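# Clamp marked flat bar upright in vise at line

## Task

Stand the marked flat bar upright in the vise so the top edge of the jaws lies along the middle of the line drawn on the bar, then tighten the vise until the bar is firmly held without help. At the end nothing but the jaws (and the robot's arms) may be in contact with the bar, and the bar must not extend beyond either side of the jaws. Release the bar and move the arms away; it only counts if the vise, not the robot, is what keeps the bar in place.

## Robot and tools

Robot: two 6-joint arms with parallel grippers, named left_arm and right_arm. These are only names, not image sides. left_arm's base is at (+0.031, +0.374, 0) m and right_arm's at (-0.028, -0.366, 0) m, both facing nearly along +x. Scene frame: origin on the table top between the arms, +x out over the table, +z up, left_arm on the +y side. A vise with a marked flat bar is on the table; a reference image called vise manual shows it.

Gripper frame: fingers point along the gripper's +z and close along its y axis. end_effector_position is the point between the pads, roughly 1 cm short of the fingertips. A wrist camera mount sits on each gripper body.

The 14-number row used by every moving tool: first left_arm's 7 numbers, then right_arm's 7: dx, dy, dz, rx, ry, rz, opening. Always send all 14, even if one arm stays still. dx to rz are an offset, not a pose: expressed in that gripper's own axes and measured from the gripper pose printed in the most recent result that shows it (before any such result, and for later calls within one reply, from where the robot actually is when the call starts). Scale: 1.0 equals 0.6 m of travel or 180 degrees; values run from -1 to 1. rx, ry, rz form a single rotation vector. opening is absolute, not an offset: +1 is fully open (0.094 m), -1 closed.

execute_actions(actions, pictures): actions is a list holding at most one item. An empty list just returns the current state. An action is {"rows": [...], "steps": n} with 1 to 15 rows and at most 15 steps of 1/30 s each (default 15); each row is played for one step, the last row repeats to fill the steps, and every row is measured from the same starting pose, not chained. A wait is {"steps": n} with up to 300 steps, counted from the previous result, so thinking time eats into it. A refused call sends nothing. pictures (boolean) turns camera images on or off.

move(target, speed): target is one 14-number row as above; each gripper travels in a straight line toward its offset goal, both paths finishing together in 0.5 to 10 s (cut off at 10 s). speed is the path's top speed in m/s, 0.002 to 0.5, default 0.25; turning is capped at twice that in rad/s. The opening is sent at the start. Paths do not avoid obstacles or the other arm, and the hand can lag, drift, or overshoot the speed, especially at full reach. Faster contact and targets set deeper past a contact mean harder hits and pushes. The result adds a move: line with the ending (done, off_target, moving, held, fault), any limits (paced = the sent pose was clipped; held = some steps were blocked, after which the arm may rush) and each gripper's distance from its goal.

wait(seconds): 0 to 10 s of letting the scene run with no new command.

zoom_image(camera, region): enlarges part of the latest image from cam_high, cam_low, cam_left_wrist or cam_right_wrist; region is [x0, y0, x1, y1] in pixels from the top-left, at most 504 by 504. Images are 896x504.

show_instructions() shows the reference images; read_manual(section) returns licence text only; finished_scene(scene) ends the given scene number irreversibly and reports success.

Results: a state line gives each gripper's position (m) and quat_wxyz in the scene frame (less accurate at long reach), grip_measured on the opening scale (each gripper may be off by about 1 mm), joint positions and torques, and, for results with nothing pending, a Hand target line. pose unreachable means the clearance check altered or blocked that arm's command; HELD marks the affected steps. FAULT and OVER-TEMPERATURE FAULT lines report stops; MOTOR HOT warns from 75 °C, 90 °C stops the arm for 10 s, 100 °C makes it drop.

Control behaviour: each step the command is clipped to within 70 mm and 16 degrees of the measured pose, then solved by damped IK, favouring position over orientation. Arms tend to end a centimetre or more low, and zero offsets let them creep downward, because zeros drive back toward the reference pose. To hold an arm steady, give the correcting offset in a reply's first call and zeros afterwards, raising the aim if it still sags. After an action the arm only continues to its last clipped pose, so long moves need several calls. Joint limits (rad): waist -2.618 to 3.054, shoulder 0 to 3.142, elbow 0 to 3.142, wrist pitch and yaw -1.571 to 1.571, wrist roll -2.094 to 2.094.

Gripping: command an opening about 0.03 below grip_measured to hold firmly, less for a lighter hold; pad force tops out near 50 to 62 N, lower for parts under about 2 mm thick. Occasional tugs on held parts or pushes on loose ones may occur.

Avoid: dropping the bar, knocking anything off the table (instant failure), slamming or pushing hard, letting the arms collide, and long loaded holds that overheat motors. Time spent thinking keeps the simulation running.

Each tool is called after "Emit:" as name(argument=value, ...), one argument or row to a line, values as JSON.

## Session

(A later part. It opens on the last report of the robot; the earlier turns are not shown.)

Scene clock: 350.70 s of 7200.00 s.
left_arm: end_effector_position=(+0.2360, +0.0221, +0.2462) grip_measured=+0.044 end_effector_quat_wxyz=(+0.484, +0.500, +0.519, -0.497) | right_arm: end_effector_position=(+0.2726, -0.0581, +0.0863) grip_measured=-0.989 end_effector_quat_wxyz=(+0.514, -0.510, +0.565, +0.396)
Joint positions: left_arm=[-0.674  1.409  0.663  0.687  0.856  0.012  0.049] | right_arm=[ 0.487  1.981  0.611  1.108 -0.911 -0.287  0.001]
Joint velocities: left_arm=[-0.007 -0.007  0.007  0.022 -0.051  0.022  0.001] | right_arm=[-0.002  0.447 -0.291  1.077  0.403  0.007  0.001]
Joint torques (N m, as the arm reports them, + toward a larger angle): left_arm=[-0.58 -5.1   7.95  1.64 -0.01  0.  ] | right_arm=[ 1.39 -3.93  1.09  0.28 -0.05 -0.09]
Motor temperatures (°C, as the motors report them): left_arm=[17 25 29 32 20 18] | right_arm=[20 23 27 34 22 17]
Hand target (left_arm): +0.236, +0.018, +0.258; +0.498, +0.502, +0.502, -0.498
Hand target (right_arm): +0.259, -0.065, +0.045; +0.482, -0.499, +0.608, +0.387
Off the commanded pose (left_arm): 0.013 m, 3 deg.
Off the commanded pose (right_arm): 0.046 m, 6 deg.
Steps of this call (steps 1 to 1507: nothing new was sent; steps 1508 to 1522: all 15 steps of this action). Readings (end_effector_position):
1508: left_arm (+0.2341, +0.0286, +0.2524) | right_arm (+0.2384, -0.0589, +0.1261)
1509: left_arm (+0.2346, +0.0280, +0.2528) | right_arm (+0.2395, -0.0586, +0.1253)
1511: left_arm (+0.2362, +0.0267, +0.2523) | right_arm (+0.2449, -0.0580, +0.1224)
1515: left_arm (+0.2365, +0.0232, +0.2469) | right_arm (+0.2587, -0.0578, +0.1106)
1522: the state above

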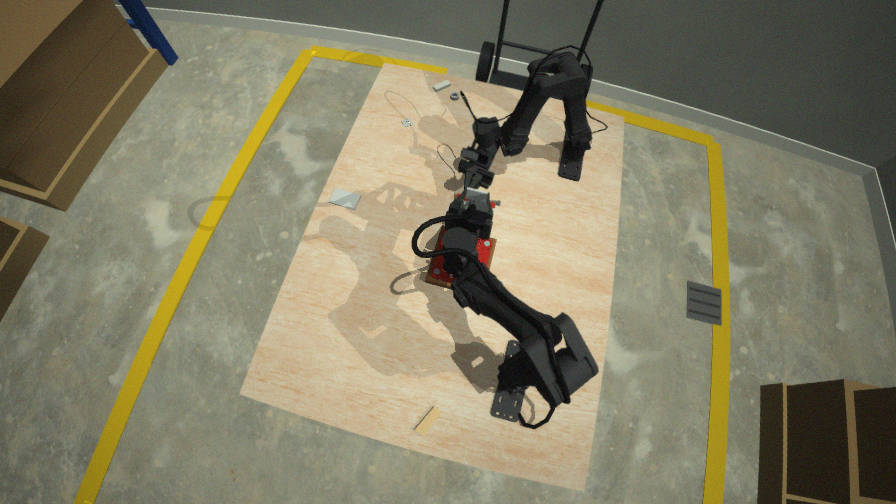

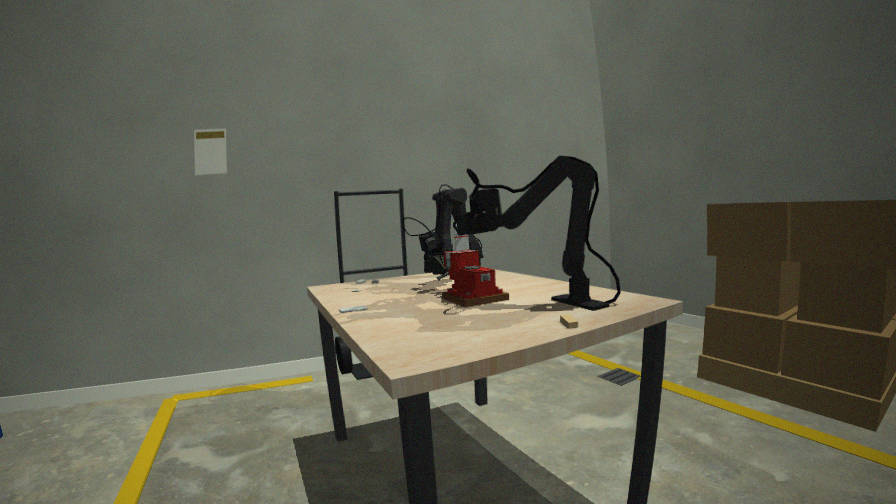

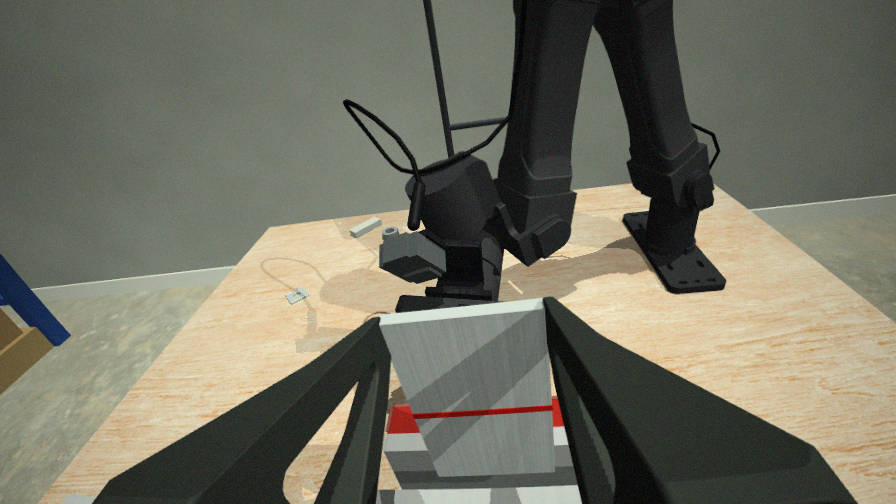

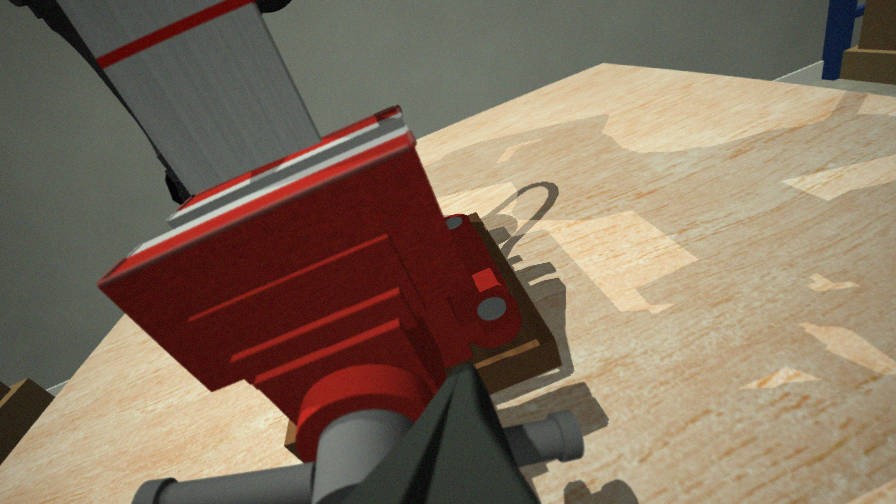

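Emit:
execute_actions(
  actions=[],
)

Scene clock: 352.87 s of 7200.00 s.
left_arm: end_effector_position=(+0.2360, +0.0221, +0.2467) grip_measured=+0.044 end_effector_quat_wxyz=(+0.485, +0.500, +0.518, -0.497) | right_arm: end_effector_position=(+0.2774, -0.0653, +0.0694) grip_measured=-0.989 end_effector_quat_wxyz=(+0.524, -0.495, +0.586, +0.370)
Joint positions: left_arm=[-0.674  1.409  0.663  0.69   0.856  0.012  0.049] | right_arm=[ 0.487  2.026  0.573  1.185 -0.836 -0.287  0.001]
Joint velocities: left_arm=[ 0.002  0.002 -0.012 -0.022  0.022 -0.037  0.001] | right_arm=[ 0.007 -0.007 -0.032 -0.037 -0.022 -0.022 -0.   ]
Joint torques (N m, as the arm reports them, + toward a larger angle): left_arm=[-0.6  -5.1   7.97  1.68 -0.01  0.  ] | right_arm=[ 1.37 -5.5   2.52  1.1  -0.27 -0.05]
Motor temperatures (°C, as the motors report them): left_arm=[17 25 29 32 20 18] | right_arm=[20 23 27 33 22 17]
Hand target (left_arm): +0.236, +0.018, +0.258; +0.498, +0.502, +0.502, -0.498
Hand target (right_arm): +0.259, -0.065, +0.045; +0.482, -0.499, +0.608, +0.387
Off the commanded pose (left_arm): 0.012 m, 2 deg.
Off the commanded pose (right_arm): 0.031 m, 5 deg.
Steps of this call (steps 1 to 65: nothing new was sent). Readings (end_effector_position):
1: left_arm (+0.2360, +0.0221, +0.2463) | right_arm (+0.2731, -0.0594, +0.0830)
2: left_arm (+0.2360, +0.0221, +0.2464) | right_arm (+0.2736, -0.0608, +0.0796)
4: left_arm (+0.2360, +0.0221, +0.2465) | right_arm (+0.2743, -0.0629, +0.0743)
8: left_arm (+0.2360, +0.0221, +0.2467) | right_arm (+0.2761, -0.0646, +0.0705)
65: the state above

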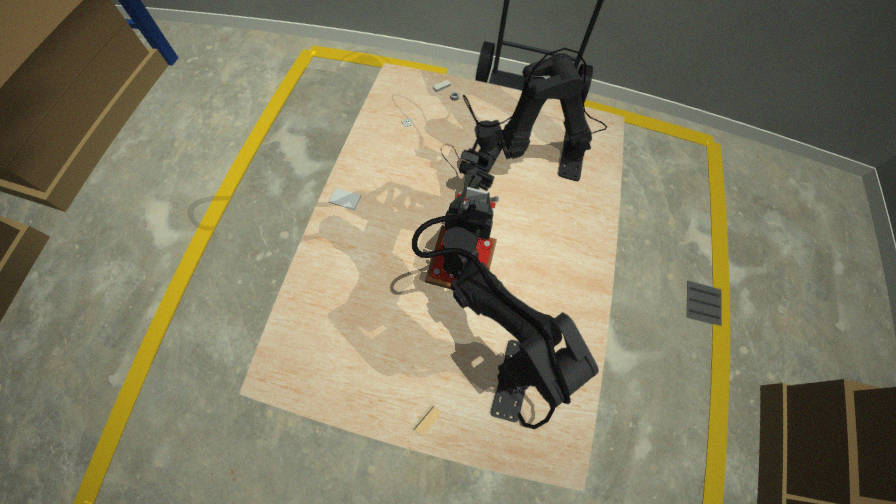

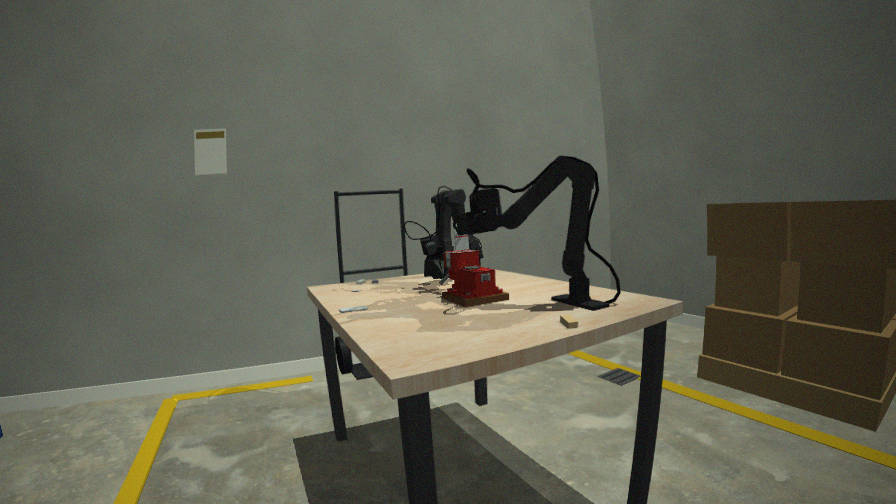

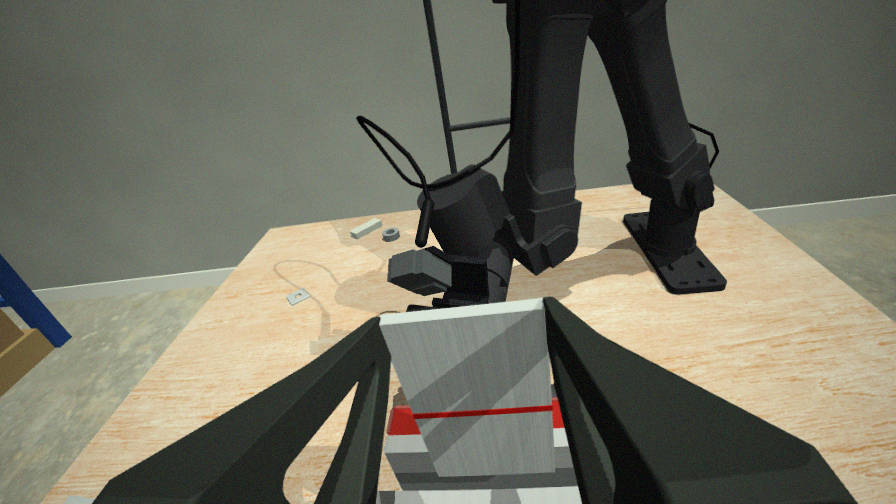

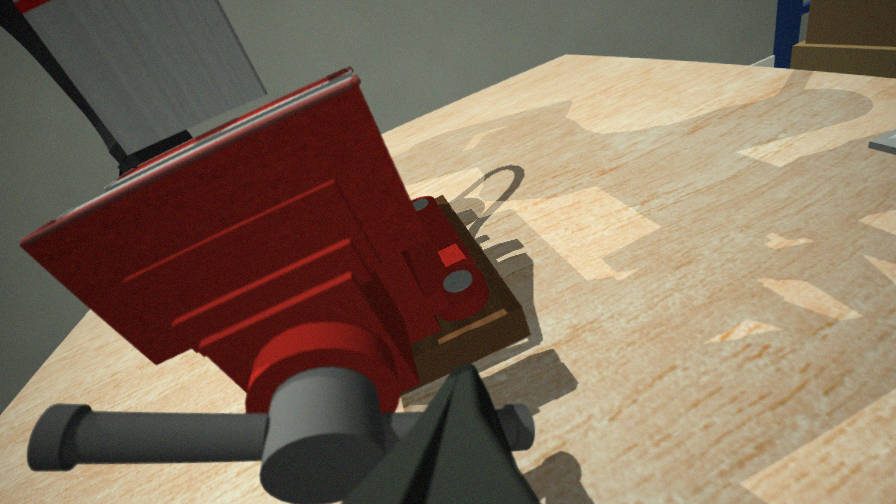

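Emit:
execute_actions(
  actions=[
    {"rows":[[-0.008,0,0.002,0.002,-0.006,0.0095,0,0.051,0.0357,0.0137,-0.013,0.014,0.022,-1],[0,0,0.001,0.002,-0.006,0.0095,0,0.0545,0.044,0.0123,-0.013,0.014,0.022,-1],[0.007,0,0,0.002,-0.006,0.0095,0,0.057,0.0526,0.0107,-0.013,0.014,0.022,-1],[0.014,0,0,0.002,-0.006,0.0095,0,0.0587,0.0613,0.0089,-0.013,0.014,0.022,-1],[0.021,0.001,0,0.002,-0.006,0.0095,0,0.0595,0.0701,0.0069,-0.013,0.014,0.022,-1],[0.028,0.001,0,0.002,-0.006,0.0095,0,0.0593,0.0789,0.0047,-0.013,0.014,0.022,-1],[0.035,0.001,0.001,0.002,-0.006,0.0095,0,0.0581,0.0875,0.0023,-0.013,0.014,0.022,-1],[0.042,0.001,0.001,0.002,-0.006,0.0095,0,0.0561,0.096,-0.0002,-0.013,0.014,0.022,-1],[0.049,0.001,0.001,0.002,-0.006,0.0095,0,0.0531,0.1042,-0.0028,-0.013,0.014,0.022,-1],[0.056,0.002,0.001,0.002,-0.006,0.0095,0,0.0492,0.112,-0.0056,-0.013,0.014,0.022,-1],[0.062,0.002,0.002,0.002,-0.006,0.0095,0,0.0447,0.1193,-0.0083,-0.013,0.014,0.022,-1],[0.067,0.002,0.002,0.002,-0.006,0.0095,0,0.0393,0.126,-0.011,-0.013,0.014,0.022,-1],[0.071,0.002,0.002,0.002,-0.006,0.0095,0,0.0332,0.1321,-0.0138,-0.013,0.014,0.022,-1],[0.074,0.002,0.002,0.002,-0.006,0.0095,0,0.0264,0.1375,-0.0165,-0.013,0.014,0.022,-1],[0.075,0.002,0.002,0.002,-0.006,0.0095,0,0.0191,0.1422,-0.0191,-0.013,0.014,0.022,-1]],"steps":15},
  ],
)

Scene clock: 405.10 s of 7200.00 s.
left_arm: end_effector_position=(+0.2361, +0.0220, +0.1940) grip_measured=+0.044 end_effector_quat_wxyz=(+0.469, +0.501, +0.533, -0.495) | right_arm: end_effector_position=(+0.2331, -0.0714, +0.0395) grip_measured=-0.989 end_effector_quat_wxyz=(+0.511, -0.466, +0.634, +0.345)
Joint positions: left_arm=[-0.674  1.538  0.566  0.865  0.856  0.022  0.049] | right_arm=[ 0.597  2.05   0.371  1.378 -0.634 -0.222  0.001]
Joint velocities: left_arm=[ 0.012  0.237 -0.144  0.242 -0.022  0.022 -0.001] | right_arm=[ 0.237 -0.496 -0.491 -0.183  0.374  0.154 -0.   ]
Joint torques (N m, as the arm reports them, + toward a larger angle): left_arm=[ 0.21 -6.46  5.6   1.85  0.15  0.1 ] | right_arm=[ 3.39 -9.23  1.88  1.79 -1.72 -0.06]
Motor temperatures (°C, as the motors report them): left_arm=[17 25 28 33 20 18] | right_arm=[20 24 24 32 22 17]
Hand target (left_arm): +0.235, +0.023, +0.202; +0.494, +0.506, +0.506, -0.494
Hand target (right_arm): +0.195, -0.059, +0.051; +0.488, -0.493, +0.606, +0.389
Off the commanded pose (left_arm): 0.008 m, 5 deg.
Off the commanded pose (right_arm): 0.045 m, 7 deg.
Steps of this call (steps 1 to 1552: nothing new was sent; steps 1553 to 1567: all 15 steps of this action). Readings (end_effector_position):
1553: left_arm (+0.2360, +0.0221, +0.2468) | right_arm (+0.2773, -0.0646, +0.0686)
1554: left_arm (+0.2362, +0.0219, +0.2470) | right_arm (+0.2777, -0.0636, +0.0670)
1556: left_arm (+0.2368, +0.0214, +0.2470) | right_arm (+0.2745, -0.0630, +0.0612)
1560: left_arm (+0.2367, +0.0215, +0.2327) | right_arm (+0.2589, -0.0643, +0.0500)
1567: the state above

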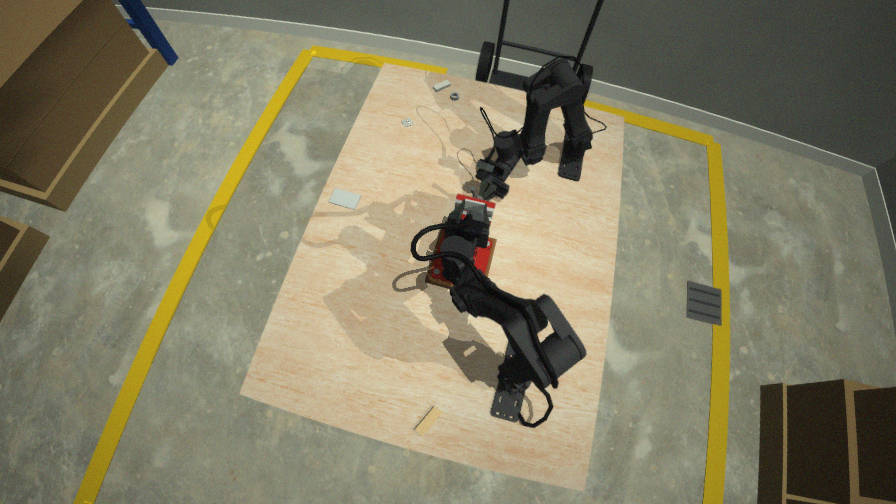

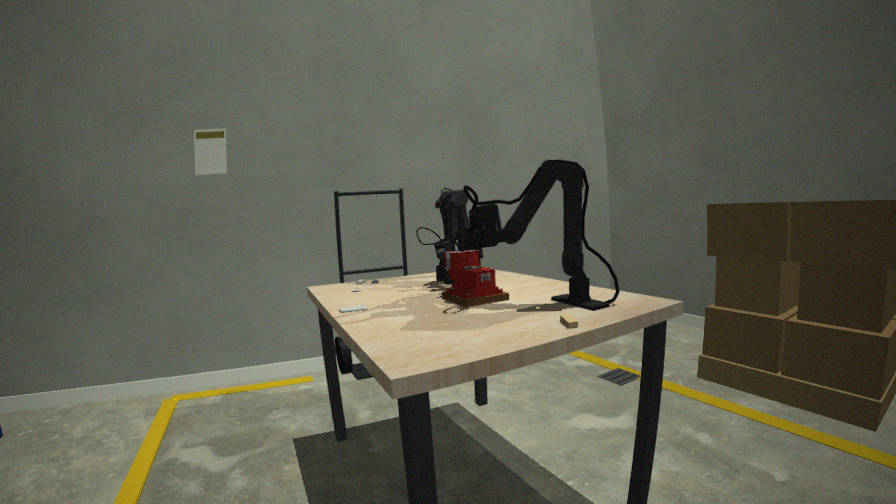

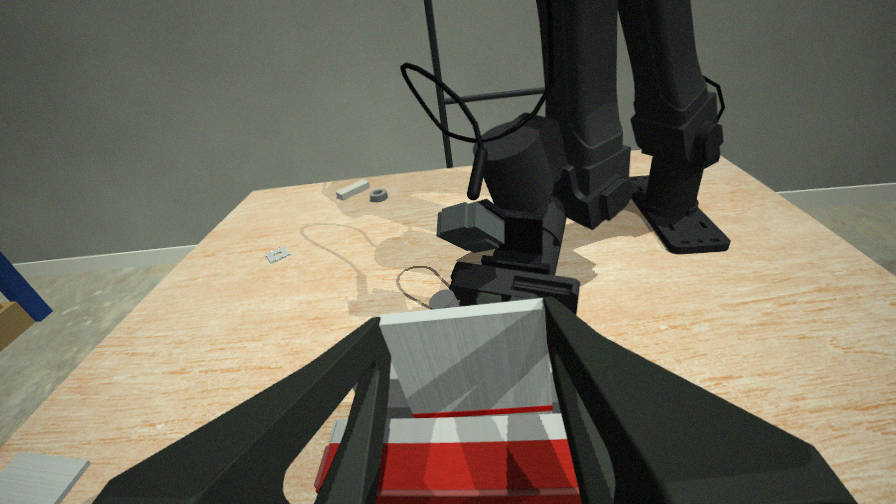

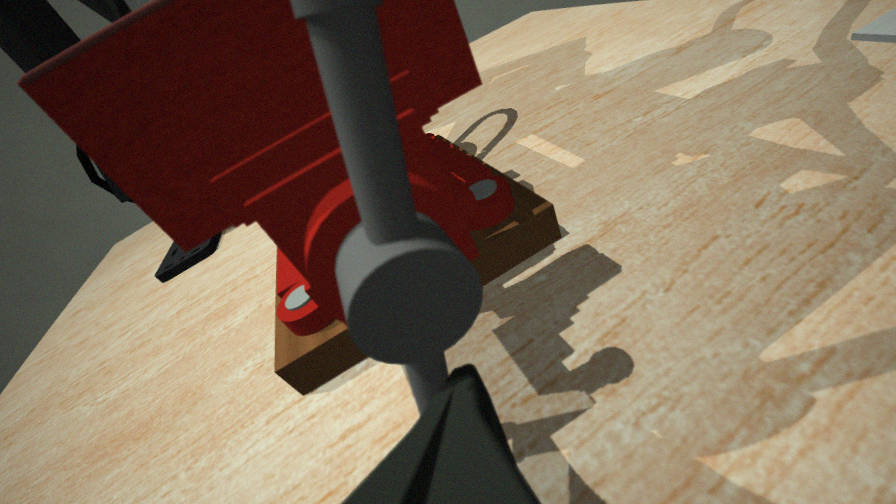

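Emit:
execute_actions(
  actions=[],
)

Scene clock: 406.57 s of 7200.00 s.
left_arm: end_effector_position=(+0.2366, +0.0216, +0.1994) grip_measured=+0.044 end_effector_quat_wxyz=(+0.485, +0.502, +0.517, -0.494) | right_arm: end_effector_position=(+0.2242, -0.0721, +0.0409) grip_measured=-0.989 end_effector_quat_wxyz=(+0.504, -0.462, +0.642, +0.347)
Joint positions: left_arm=[-0.674  1.549  0.56   0.928  0.856  0.022  0.049] | right_arm=[ 0.618  2.014  0.339  1.363 -0.61  -0.203  0.001]
Joint velocities: left_arm=[-0.012 -0.002 -0.022 -0.11   0.007 -0.007 -0.   ] | right_arm=[-0.017 -0.002 -0.012 -0.037  0.022  0.051 -0.001]
Joint torques (N m, as the arm reports them, + toward a larger angle): left_arm=[ 0.22 -6.11  5.4   1.68  0.12  0.1 ] | right_arm=[ 2.93 -8.59  2.18  1.66 -1.28 -0.01]
Motor temperatures (°C, as the motors report them): left_arm=[17 25 28 33 20 18] | right_arm=[20 24 24 32 22 17]
Hand target (left_arm): +0.235, +0.023, +0.202; +0.494, +0.507, +0.506, -0.494
Hand target (right_arm): +0.195, -0.059, +0.051; +0.488, -0.493, +0.606, +0.389
Off the commanded pose (left_arm): 0.003 m, 2 deg.
Off the commanded pose (right_arm): 0.037 m, 8 deg.
Steps of this call (steps 1 to 44: nothing new was sent). Readings (end_effector_position):
1: left_arm (+0.2360, +0.0221, +0.1920) | right_arm (+0.2296, -0.0720, +0.0404)
2: left_arm (+0.2360, +0.0221, +0.1911) | right_arm (+0.2269, -0.0723, +0.0409)
4: left_arm (+0.2362, +0.0219, +0.1929) | right_arm (+0.2249, -0.0722, +0.0416)
8: left_arm (+0.2364, +0.0217, +0.1971) | right_arm (+0.2244, -0.0721, +0.0412)
44: the state above

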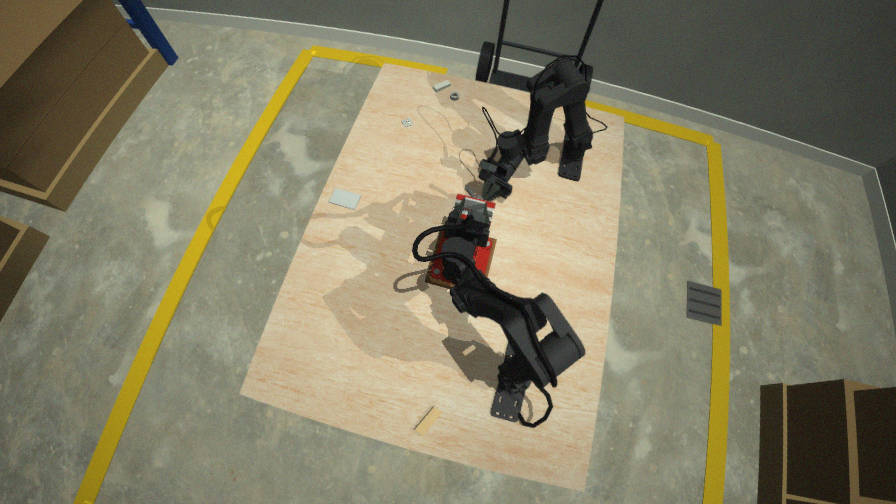

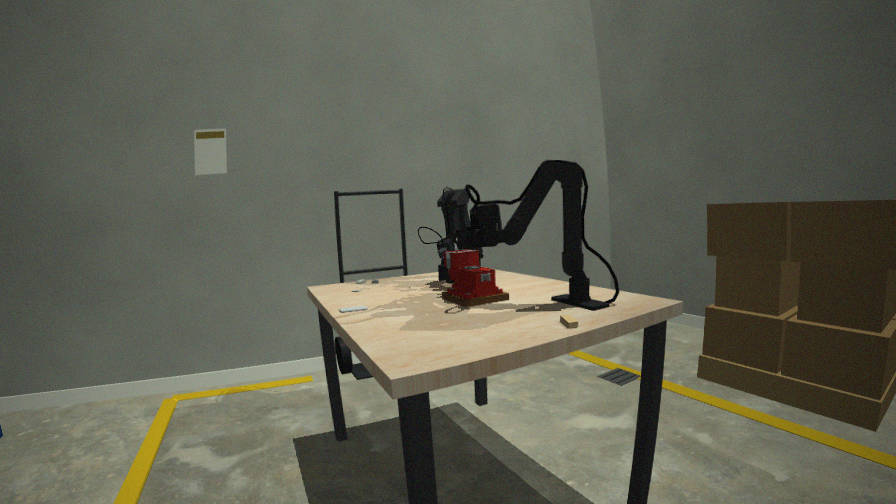

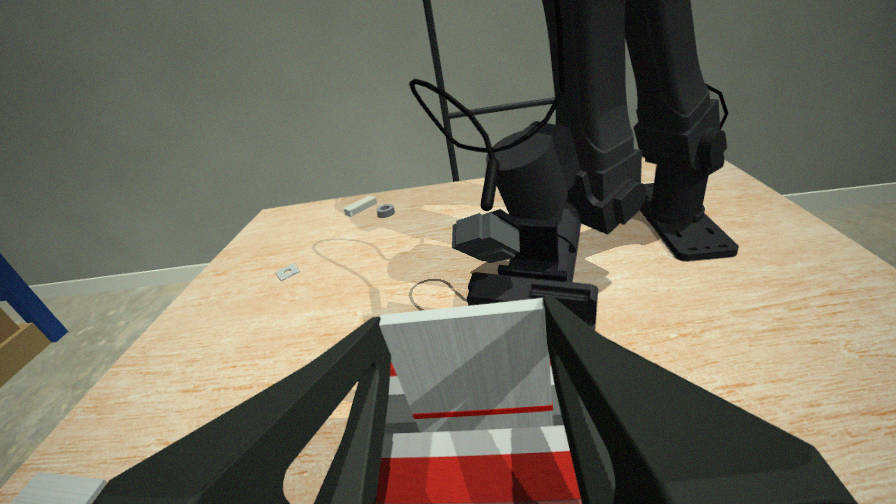

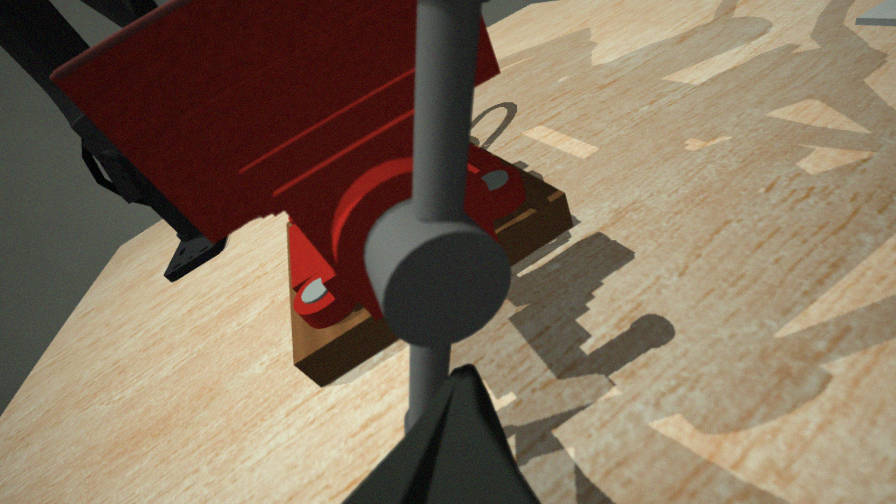

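Emit:
execute_actions(
  actions=[
    {"rows":[[-0.004,-0.002,-0.002,0.002,-0.004,0.008,0,-0.021,0.0525,0.0082,-0.05,-0.010,-0.006,-1],[-0.004,-0.002,-0.002,0.002,-0.004,0.008,0,-0.025,0.0572,0.0145,-0.056,-0.014,-0.007,-1],[-0.004,-0.002,-0.002,0.002,-0.004,0.008,0,-0.031,0.0629,0.0182,-0.062,-0.018,-0.008,-1],[-0.004,-0.002,-0.002,0.002,-0.004,0.008,0,-0.0385,0.0678,0.0162,-0.068,-0.022,-0.008,-1],[-0.004,-0.002,-0.002,0.002,-0.004,0.008,0,-0.046,0.0716,0.0128,-0.068,-0.026,-0.008,-1],[-0.004,-0.002,-0.002,0.002,-0.004,0.008,0,-0.054,0.0746,0.0096,-0.068,-0.026,-0.008,-1],[-0.004,-0.002,-0.002,0.002,-0.004,0.008,0,-0.0624,0.0766,0.0066,-0.068,-0.026,-0.008,-1],[-0.004,-0.002,-0.002,0.002,-0.004,0.008,0,-0.071,0.0777,0.0039,-0.068,-0.026,-0.008,-1],[-0.004,-0.002,-0.002,0.002,-0.004,0.008,0,-0.0796,0.078,0.0015,-0.068,-0.026,-0.008,-1],[-0.004,-0.002,-0.002,0.002,-0.004,0.008,0,-0.0885,0.0773,-0.0006,-0.068,-0.026,-0.008,-1],[-0.004,-0.002,-0.002,0.002,-0.004,0.008,0,-0.0968,0.0753,-0.004,-0.068,-0.026,-0.008,-1],[-0.004,-0.002,-0.002,0.002,-0.004,0.008,0,-0.1051,0.0724,-0.007,-0.068,-0.026,-0.008,-1],[-0.004,-0.002,-0.002,0.002,-0.004,0.008,0,-0.1131,0.0685,-0.0095,-0.068,-0.026,-0.008,-1],[-0.004,-0.002,-0.002,0.002,-0.004,0.008,0,-0.1207,0.0639,-0.0117,-0.068,-0.026,-0.008,-1],[-0.004,-0.002,-0.002,0.002,-0.004,0.008,0,-0.1281,0.0586,-0.0136,-0.068,-0.026,-0.008,-1]],"steps":15},
  ],
  pictures=false,
)

Emit:
execute_actions(
  actions=[
    {"steps":8},
  ],
)

Scene clock: 443.03 s of 7200.00 s.
left_arm: end_effector_position=(+0.2366, +0.0216, +0.1994) grip_measured=+0.044 end_effector_quat_wxyz=(+0.486, +0.503, +0.517, -0.494) | right_arm: end_effector_position=(+0.2058, -0.0682, +0.0618) grip_measured=-0.989 end_effector_quat_wxyz=(+0.460, -0.471, +0.649, +0.381)
Joint positions: left_arm=[-0.674  1.549  0.56   0.928  0.856  0.025  0.049] | right_arm=[ 0.627  1.803  0.343  1.084 -0.682 -0.18   0.001]
Joint velocities: left_arm=[ 0.002 -0.012  0.022  0.022  0.037  0.081 -0.   ] | right_arm=[-0.022 -0.818 -0.002 -0.901 -0.198 -0.037  0.   ]
Joint torques (N m, as the arm reports them, + toward a larger angle): left_arm=[ 0.16 -5.96  5.61  1.63  0.12  0.09] | right_arm=[ 1.2  -9.29  9.24  2.85 -1.28 -0.04]
Motor temperatures (°C, as the motors report them): left_arm=[17 25 27 33 20 18] | right_arm=[21 26 24 35 23 17]
Hand target (left_arm): +0.235, +0.023, +0.202; +0.493, +0.507, +0.507, -0.493
Hand target (right_arm): +0.194, -0.051, +0.112; +0.488, -0.504, +0.573, +0.423
Off the commanded pose (left_arm): 0.003 m, 1 deg.
Off the commanded pose (right_arm): 0.059 m, 11 deg.
Steps of this call (steps 1 to 1079: nothing new was sent; steps 1080 to 1094: all 15 steps of this action). Readings (end_effector_position):
1080: left_arm (+0.2366, +0.0216, +0.1994) | right_arm (+0.2237, -0.0721, +0.0404)
1081: left_arm (+0.2366, +0.0216, +0.1994) | right_arm (+0.2228, -0.0719, +0.0399)
1083: left_arm (+0.2366, +0.0216, +0.1994) | right_arm (+0.2209, -0.0707, +0.0394)
1087: left_arm (+0.2366, +0.0216, +0.1994) | right_arm (+0.2165, -0.0689, +0.0420)
1094: the state above

Scene clock: 443.30 s of 7200.00 s.
left_arm: end_effector_position=(+0.2366, +0.0216, +0.1994) grip_measured=+0.044 end_effector_quat_wxyz=(+0.486, +0.503, +0.517, -0.494) | right_arm: end_effector_position=(+0.1945, -0.0668, +0.0706) grip_measured=-0.989 end_effector_quat_wxyz=(+0.445, -0.481, +0.639, +0.403)
Joint positions: left_arm=[-0.674  1.549  0.56   0.928  0.856  0.025  0.049] | right_arm=[ 0.625  1.747  0.343  1.016 -0.743 -0.18   0.001]
Joint velocities: left_arm=[ 0.012 -0.002 -0.017  0.081 -0.037 -0.007 -0.   ] | right_arm=[-0.017  0.012 -0.012  0.007 -0.11  -0.037 -0.002]
Joint torques (N m, as the arm reports them, + toward a larger angle): left_arm=[ 0.16 -5.98  5.61  1.64  0.12  0.1 ] | right_arm=[ 1.01 -8.58  9.79  2.2  -0.7  -0.05]
Motor temperatures (°C, as the motors report them): left_arm=[17 25 27 33 20 18] | right_arm=[21 26 24 35 23 17]
Hand target (left_arm): +0.235, +0.023, +0.202; +0.493, +0.507, +0.507, -0.493
Hand target (right_arm): +0.194, -0.051, +0.112; +0.488, -0.504, +0.573, +0.423
Off the commanded pose (left_arm): 0.003 m, 1 deg.
Off the commanded pose (right_arm): 0.049 m, 9 deg.
Steps of this call (steps 1 to 8: nothing new was sent). Readings (end_effector_position):
1: left_arm (+0.2366, +0.0216, +0.1994) | right_arm (+0.2045, -0.0684, +0.0654)
2: left_arm (+0.2366, +0.0216, +0.1994) | right_arm (+0.2031, -0.0684, +0.0681)
4: left_arm (+0.2366, +0.0216, +0.1994) | right_arm (+0.1997, -0.0678, +0.0703)
8: the state above

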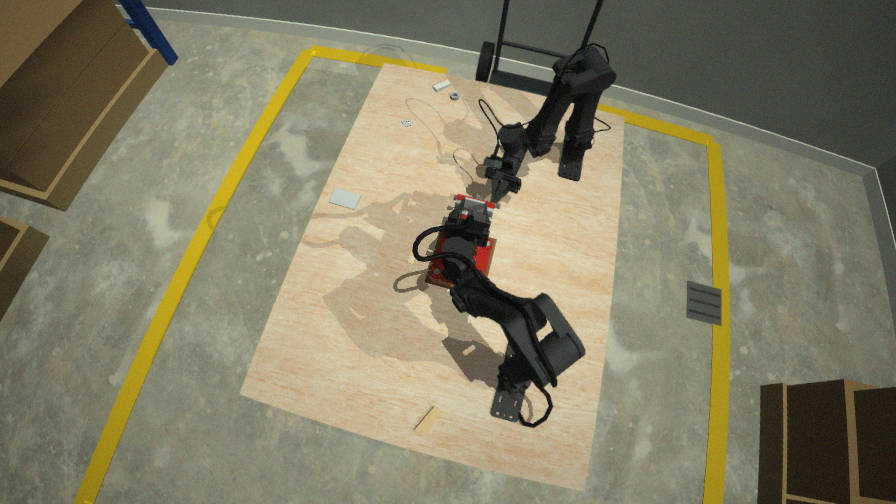

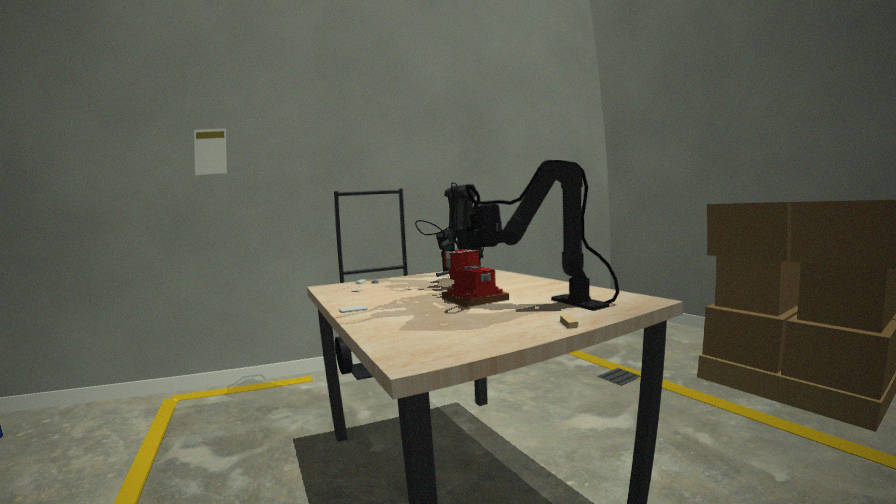

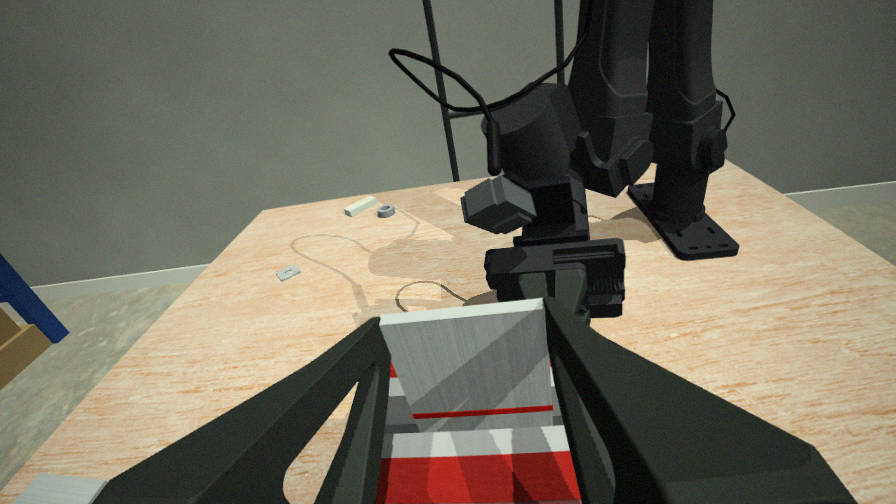

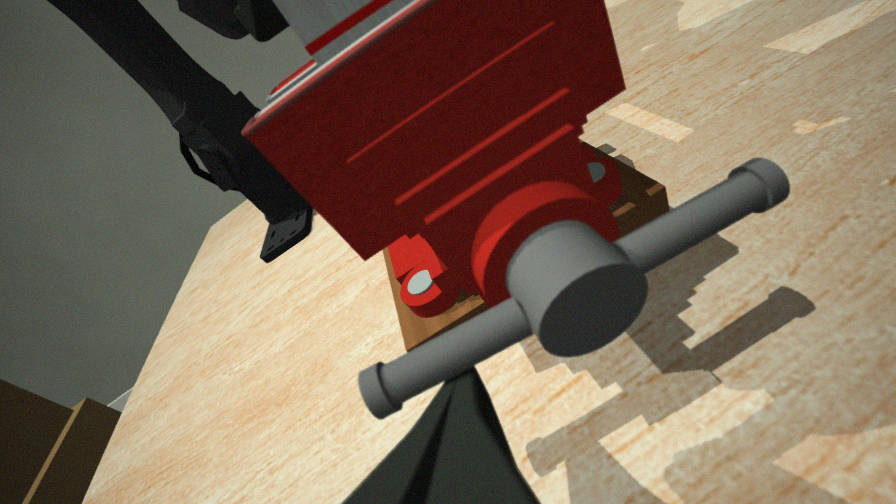

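Emit:
execute_actions(
  actions=[
    {"rows":[[-0.004,-0.002,-0.002,0.002,-0.004,0.007,0,-0.0848,0.0118,0.0111,-0.022,-0.0335,-0.0336,-1],[-0.004,-0.002,-0.002,0.002,-0.004,0.007,0,-0.094,0.0136,0.0135,-0.022,-0.0335,-0.0336,-1],[-0.004,-0.002,-0.002,0.002,-0.004,0.007,0,-0.1012,0.0149,0.0147,-0.022,-0.0335,-0.0336,-1],[-0.004,-0.002,-0.002,0.002,-0.004,0.007,0,-0.1076,0.0155,0.0129,-0.022,-0.0335,-0.0336,-1],[-0.004,-0.002,-0.002,0.002,-0.004,0.007,0,-0.1129,0.0127,0.0121,-0.022,-0.0335,-0.0336,-1],[-0.004,-0.002,-0.002,0.002,-0.004,0.007,0,-0.118,0.0079,0.01,-0.022,-0.0335,-0.0336,-1],[-0.004,-0.002,-0.002,0.002,-0.004,0.007,0,-0.1214,0.003,0.0084,-0.022,-0.0335,-0.0336,-1],[-0.004,-0.002,-0.002,0.002,-0.004,0.007,0,-0.1235,-0.0038,0.0076,-0.022,-0.0335,-0.0336,-1],[-0.004,-0.002,-0.002,0.002,-0.004,0.007,0,-0.1257,-0.0105,0.0068,-0.022,-0.0335,-0.0336,-1],[-0.004,-0.002,-0.002,0.002,-0.004,0.007,0,-0.1278,-0.0172,0.006,-0.022,-0.0335,-0.0336,-1],[-0.004,-0.002,-0.002,0.002,-0.004,0.007,0,-0.1283,-0.024,0.0056,-0.022,-0.0335,-0.0336,-1],[-0.004,-0.002,-0.002,0.002,-0.004,0.007,0,-0.129,-0.0325,0.0055,-0.022,-0.0335,-0.0336,-1],[-0.004,-0.002,-0.002,0.002,-0.004,0.007,0,-0.1275,-0.0398,0.004,-0.022,-0.0335,-0.0336,-1],[-0.004,-0.002,-0.002,0.002,-0.004,0.007,0,-0.1267,-0.0484,0.0044,-0.022,-0.0335,-0.0336,-1],[-0.004,-0.002,-0.002,0.002,-0.004,0.007,0,-0.1258,-0.057,0.0049,-0.022,-0.0335,-0.0336,-1]],"steps":15},
  ],
)

Scene clock: 484.07 s of 7200.00 s.
left_arm: end_effector_position=(+0.2366, +0.0216, +0.1994) grip_measured=+0.044 end_effector_quat_wxyz=(+0.486, +0.503, +0.516, -0.494) | right_arm: end_effector_position=(+0.2119, -0.0549, +0.1172) grip_measured=-0.989 end_effector_quat_wxyz=(+0.443, -0.503, +0.601, +0.435)
Joint positions: left_arm=[-0.674  1.549  0.56   0.928  0.856  0.026  0.049] | right_arm=[ 0.577  1.651  0.507  0.774 -0.888 -0.213  0.001]
Joint velocities: left_arm=[-0.012 -0.002 -0.002  0.022 -0.037 -0.022 -0.   ] | right_arm=[-0.33   0.198  0.466 -0.037 -0.462 -0.198 -0.   ]
Joint torques (N m, as the arm reports them, + toward a larger angle): left_arm=[ 0.15 -5.98  5.61  1.63  0.11  0.1 ] | right_arm=[-1.7  -4.87 10.36  1.8   0.43 -0.07]
Motor temperatures (°C, as the motors report them): left_arm=[17 25 27 34 20 18] | right_arm=[20 27 26 39 23 17]
Hand target (left_arm): +0.235, +0.023, +0.202; +0.493, +0.507, +0.507, -0.493
Hand target (right_arm): +0.238, -0.055, +0.138; +0.483, -0.508, +0.575, +0.422
Off the commanded pose (left_arm): 0.003 m, 1 deg.
Off the commanded pose (right_arm): 0.035 m, 6 deg.
Steps of this call (steps 1 to 1208: nothing new was sent; steps 1209 to 1223: all 15 steps of this action). Readings (end_effector_position):
1209: left_arm (+0.2366, +0.0216, +0.1994) | right_arm (+0.1901, -0.0639, +0.0744)
1210: left_arm (+0.2366, +0.0216, +0.1994) | right_arm (+0.1899, -0.0631, +0.0758)
1212: left_arm (+0.2366, +0.0216, +0.1994) | right_arm (+0.1892, -0.0609, +0.0804)
1216: left_arm (+0.2366, +0.0216, +0.1994) | right_arm (+0.1908, -0.0571, +0.0931)
1223: the state above

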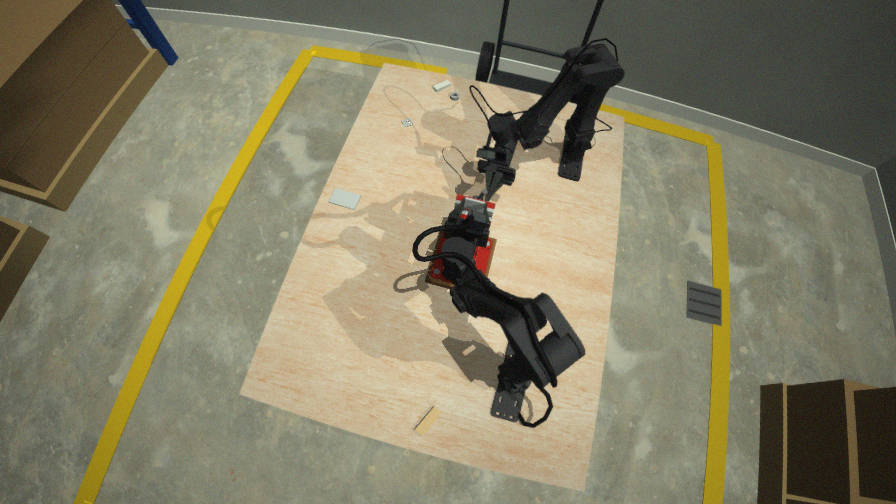

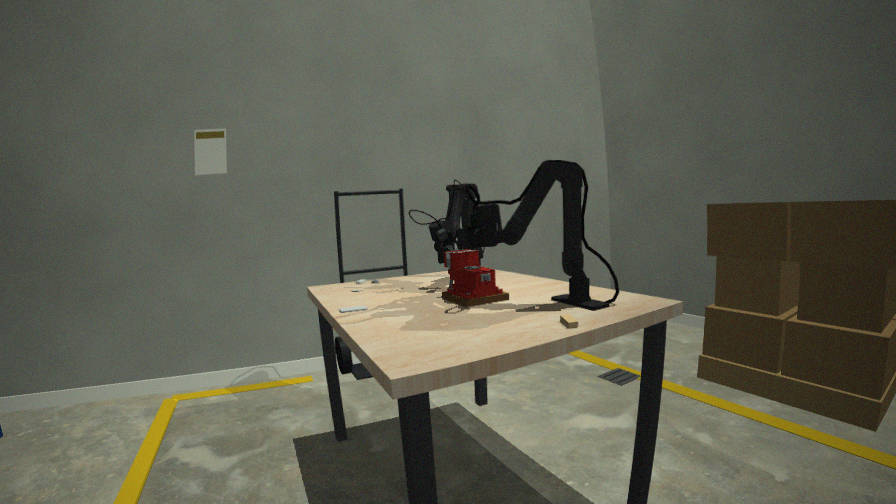

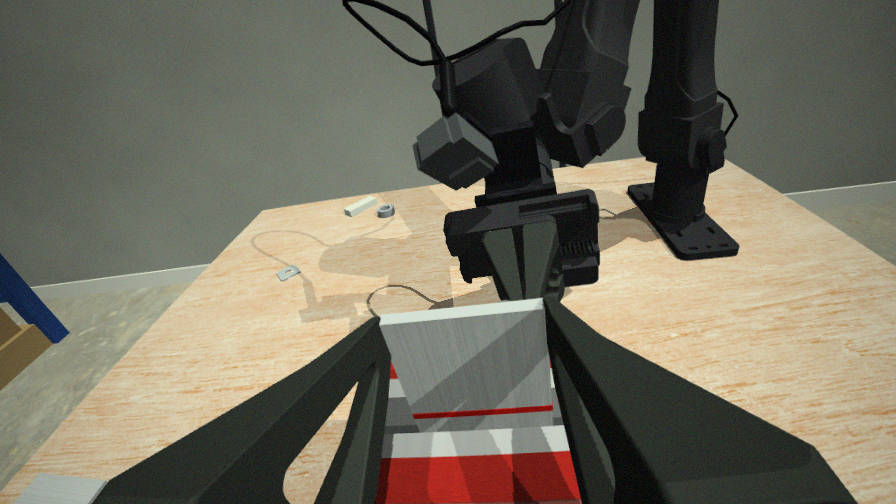

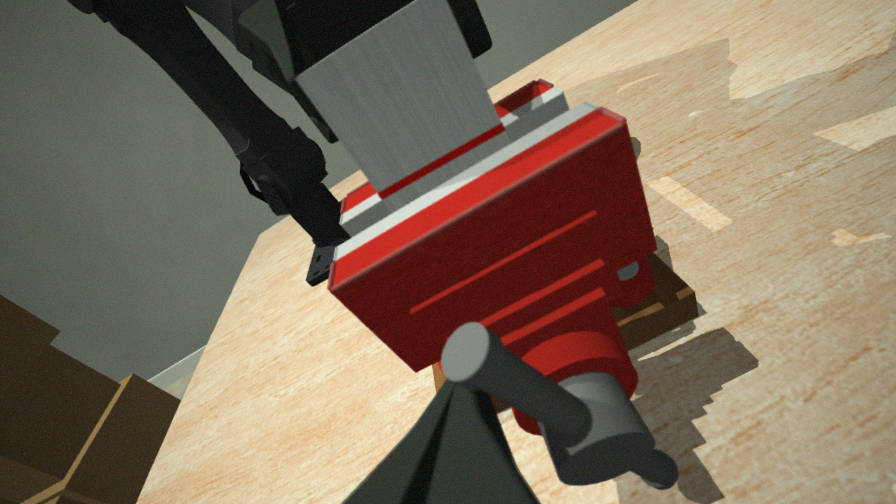

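Emit:
zoom_image(
  camera="cam_right_wrist",
  region=[310, 60, 650, 300],
)

Region (310, 60, 650, 300) of cam_right_wrist's 896x504 image, scaled by 1.482, with more detail than that image has; it fills the top 356 rows of this view, and the rest is white.

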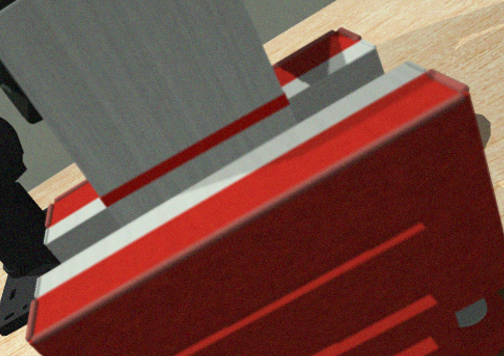

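Emit:
zoom_image(
  camera="cam_high",
  region=[445, 160, 525, 230],
)

Region (445, 160, 525, 230) of cam_high's 896x504 image, scaled by 6.300, with more detail than that image has; it fills the top 441 rows of this view, and the rest is white.

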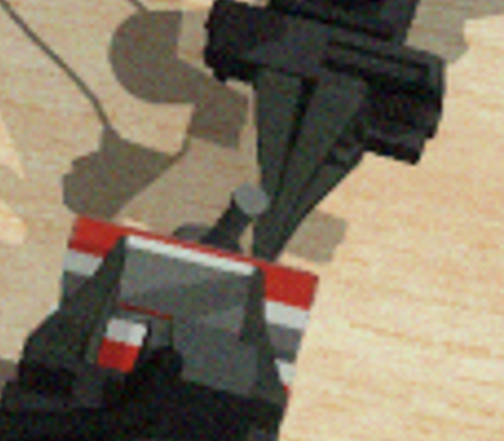

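Emit:
execute_actions(
  actions=[
    {"rows":[[-0.004,-0.002,-0.002,0.002,-0.004,0.007,0,-0.0402,-0.0522,-0.0013,0.007,-0.018,-0.0236,-1],[-0.004,-0.002,-0.002,0.002,-0.004,0.007,0,-0.0374,-0.061,-0.001,0.007,-0.018,-0.0236,-1],[-0.004,-0.002,-0.002,0.002,-0.004,0.007,0,-0.0327,-0.0702,0,0.007,-0.018,-0.0236,-1],[-0.004,-0.002,-0.002,0.002,-0.004,0.007,0,-0.0281,-0.0792,0.0003,0.007,-0.018,-0.0236,-1],[-0.004,-0.002,-0.002,0.002,-0.004,0.007,0,-0.023,-0.0883,0.0017,0.007,-0.018,-0.0236,-1],[-0.004,-0.002,-0.002,0.002,-0.004,0.007,0,-0.0164,-0.0968,0.0028,0.007,-0.018,-0.0236,-1],[-0.004,-0.002,-0.002,0.002,-0.004,0.007,0,-0.0092,-0.1052,0.0051,0.007,-0.018,-0.0236,-1],[-0.004,-0.002,-0.002,0.002,-0.004,0.007,0,-0.001,-0.1136,0.0071,0.007,-0.018,-0.0236,-1],[-0.004,-0.002,-0.002,0.002,-0.004,0.007,0,0.0076,-0.1202,0.0089,0.007,-0.0165,-0.0236,-1],[-0.004,-0.002,-0.002,0.002,-0.004,0.007,0,0.0169,-0.1268,0.011,0.007,-0.015,-0.0236,-1],[-0.004,-0.002,-0.002,0.002,-0.004,0.007,0,0.0264,-0.1313,0.0136,0.007,-0.0135,-0.0236,-1],[-0.004,-0.002,-0.002,0.002,-0.004,0.007,0,0.0365,-0.1342,0.0163,0.007,-0.012,-0.0236,-1],[-0.004,-0.002,-0.002,0.002,-0.004,0.007,0,0.0472,-0.1364,0.019,0.007,-0.0105,-0.0236,-1],[-0.004,-0.002,-0.002,0.002,-0.004,0.007,0,0.0584,-0.1358,0.0214,0.007,-0.009,-0.0236,-1],[-0.004,-0.002,-0.002,0.002,-0.004,0.007,0,0.0702,-0.1346,0.0239,0.007,-0.007,-0.0236,-1]],"steps":15},
  ],
  pictures=false,
)

Scene clock: 544.57 s of 7200.00 s.
left_arm: end_effector_position=(+0.2366, +0.0216, +0.1994) grip_measured=+0.044 end_effector_quat_wxyz=(+0.486, +0.503, +0.516, -0.493) | right_arm: end_effector_position=(+0.2648, -0.0567, +0.0991) grip_measured=-0.989 end_effector_quat_wxyz=(-0.467, +0.530, -0.544, -0.453)
Joint positions: left_arm=[-0.674  1.549  0.56   0.928  0.856  0.026  0.049] | right_arm=[ 0.456  1.949  0.696  0.913 -1.089 -0.306  0.001]
Joint velocities: left_arm=[-0.002 -0.002 -0.002 -0.037 -0.022  0.022  0.001] | right_arm=[-0.1    0.52   0.061  0.491  0.11  -0.227  0.001]
Joint torques (N m, as the arm reports them, + toward a larger angle): left_arm=[ 0.15 -5.97  5.61  1.64  0.12  0.1 ] | right_arm=[-0.69 -4.52  6.3   0.61  0.71 -0.07]
Motor temperatures (°C, as the motors report them): left_arm=[17 24 27 34 20 18] | right_arm=[20 25 28 39 22 17]
Hand target (left_arm): +0.235, +0.023, +0.202; +0.493, +0.507, +0.506, -0.493
Hand target (right_arm): +0.284, -0.064, +0.068; -0.468, +0.517, -0.583, -0.417
Off the commanded pose (left_arm): 0.003 m, 1 deg.
Off the commanded pose (right_arm): 0.040 m, 6 deg.
Steps of this call (steps 1 to 1800: nothing new was sent; steps 1801 to 1815: all 15 steps of this action). Readings (end_effector_position):
1801: left_arm (+0.2366, +0.0216, +0.1994) | right_arm (+0.2240, -0.0565, +0.1246)
1802: left_arm (+0.2366, +0.0216, +0.1994) | right_arm (+0.2259, -0.0565, +0.1244)
1804: left_arm (+0.2366, +0.0216, +0.1994) | right_arm (+0.2327, -0.0564, +0.1241)
1808: left_arm (+0.2366, +0.0216, +0.1994) | right_arm (+0.2433, -0.0556, +0.1198)
1815: the state above

Emit:
execute_actions(
  actions=[
    {"rows":[[-0.004,-0.002,-0.002,0.002,-0.004,0.007,0,0.0597,-0.0436,0.0083,0.03,0.019,0.005,-1],[-0.004,-0.002,-0.002,0.002,-0.004,0.007,0,0.0688,-0.0419,0.0097,0.03,0.021,0.005,-1],[-0.004,-0.002,-0.002,0.002,-0.004,0.007,0,0.0795,-0.0352,0.0112,0.03,0.023,0.005,-1],[-0.004,-0.002,-0.002,0.002,-0.004,0.007,0,0.0892,-0.0285,0.0133,0.029,0.025,0.005,-1],[-0.004,-0.002,-0.002,0.002,-0.004,0.007,0,0.0979,-0.0201,0.0153,0.028,0.027,0.005,-1],[-0.004,-0.002,-0.002,0.002,-0.004,0.007,0,0.105,-0.0108,0.017,0.0265,0.029,0.005,-1],[-0.004,-0.002,-0.002,0.002,-0.004,0.007,0,0.1097,-0.0017,0.0183,0.025,0.029,0.004,-1],[-0.004,-0.002,-0.002,0.002,-0.004,0.007,0,0.1134,0.0083,0.0203,0.0235,0.029,0.004,-1],[-0.004,-0.002,-0.002,0.002,-0.004,0.007,0,0.1148,0.0172,0.0219,0.022,0.029,0.004,-1],[-0.004,-0.002,-0.002,0.002,-0.004,0.007,0,0.1161,0.0268,0.0244,0.0205,0.029,0.004,-1],[-0.004,-0.002,-0.002,0.002,-0.004,0.007,0,0.1157,0.0369,0.0266,0.019,0.029,0.003,-1],[-0.004,-0.002,-0.002,0.002,-0.004,0.007,0,0.1154,0.0459,0.0288,0.0175,0.029,0.003,-1],[-0.004,-0.002,-0.002,0.002,-0.004,0.007,0,0.115,0.0553,0.031,0.016,0.029,0.003,-1],[-0.004,-0.002,-0.002,0.002,-0.004,0.007,0,0.114,0.0637,0.0331,0.0145,0.029,0.002,-1],[-0.004,-0.002,-0.002,0.002,-0.004,0.007,0,0.1113,0.0731,0.035,0.013,0.029,0.002,-1]],"steps":15},
  ],
  pictures=false,
)

Scene clock: 567.67 s of 7200.00 s.
left_arm: end_effector_position=(+0.2366, +0.0216, +0.1994) grip_measured=+0.044 end_effector_quat_wxyz=(+0.486, +0.503, +0.516, -0.493) | right_arm: end_effector_position=(+0.2555, -0.0556, +0.0402) grip_measured=-0.989 end_effector_quat_wxyz=(-0.481, +0.528, -0.581, -0.389)
Joint positions: left_arm=[-0.674  1.549  0.56   0.928  0.856  0.026  0.049] | right_arm=[ 0.519  2.087  0.585  1.121 -0.888 -0.359  0.001]
Joint velocities: left_arm=[-0.002 -0.007  0.007  0.037 -0.066 -0.022 -0.001] | right_arm=[ 0.344  0.017 -0.369  0.271  0.256  0.066 -0.001]
Joint torques (N m, as the arm reports them, + toward a larger angle): left_arm=[ 0.16 -5.97  5.61  1.64  0.12  0.1 ] | right_arm=[ 2.83 -7.03  2.18  1.19 -1.12  0.08]
Motor temperatures (°C, as the motors report them): left_arm=[17 24 27 34 20 18] | right_arm=[20 25 26 36 22 17]
Hand target (left_arm): +0.235, +0.023, +0.202; +0.493, +0.507, +0.506, -0.493
Hand target (right_arm): +0.222, -0.047, +0.031; +0.449, -0.541, +0.575, +0.418
Off the commanded pose (left_arm): 0.003 m, 1 deg.
Off the commanded pose (right_arm): 0.037 m, 5 deg.
Steps of this call (steps 1 to 678: nothing new was sent; steps 679 to 693: all 15 steps of this action). Readings (end_effector_position):
679: left_arm (+0.2366, +0.0216, +0.1994) | right_arm (+0.2832, -0.0610, +0.0847)
680: left_arm (+0.2366, +0.0216, +0.1994) | right_arm (+0.2852, -0.0604, +0.0833)
682: left_arm (+0.2366, +0.0216, +0.1994) | right_arm (+0.2877, -0.0603, +0.0775)
686: left_arm (+0.2366, +0.0216, +0.1994) | right_arm (+0.2841, -0.0596, +0.0614)
693: the state above


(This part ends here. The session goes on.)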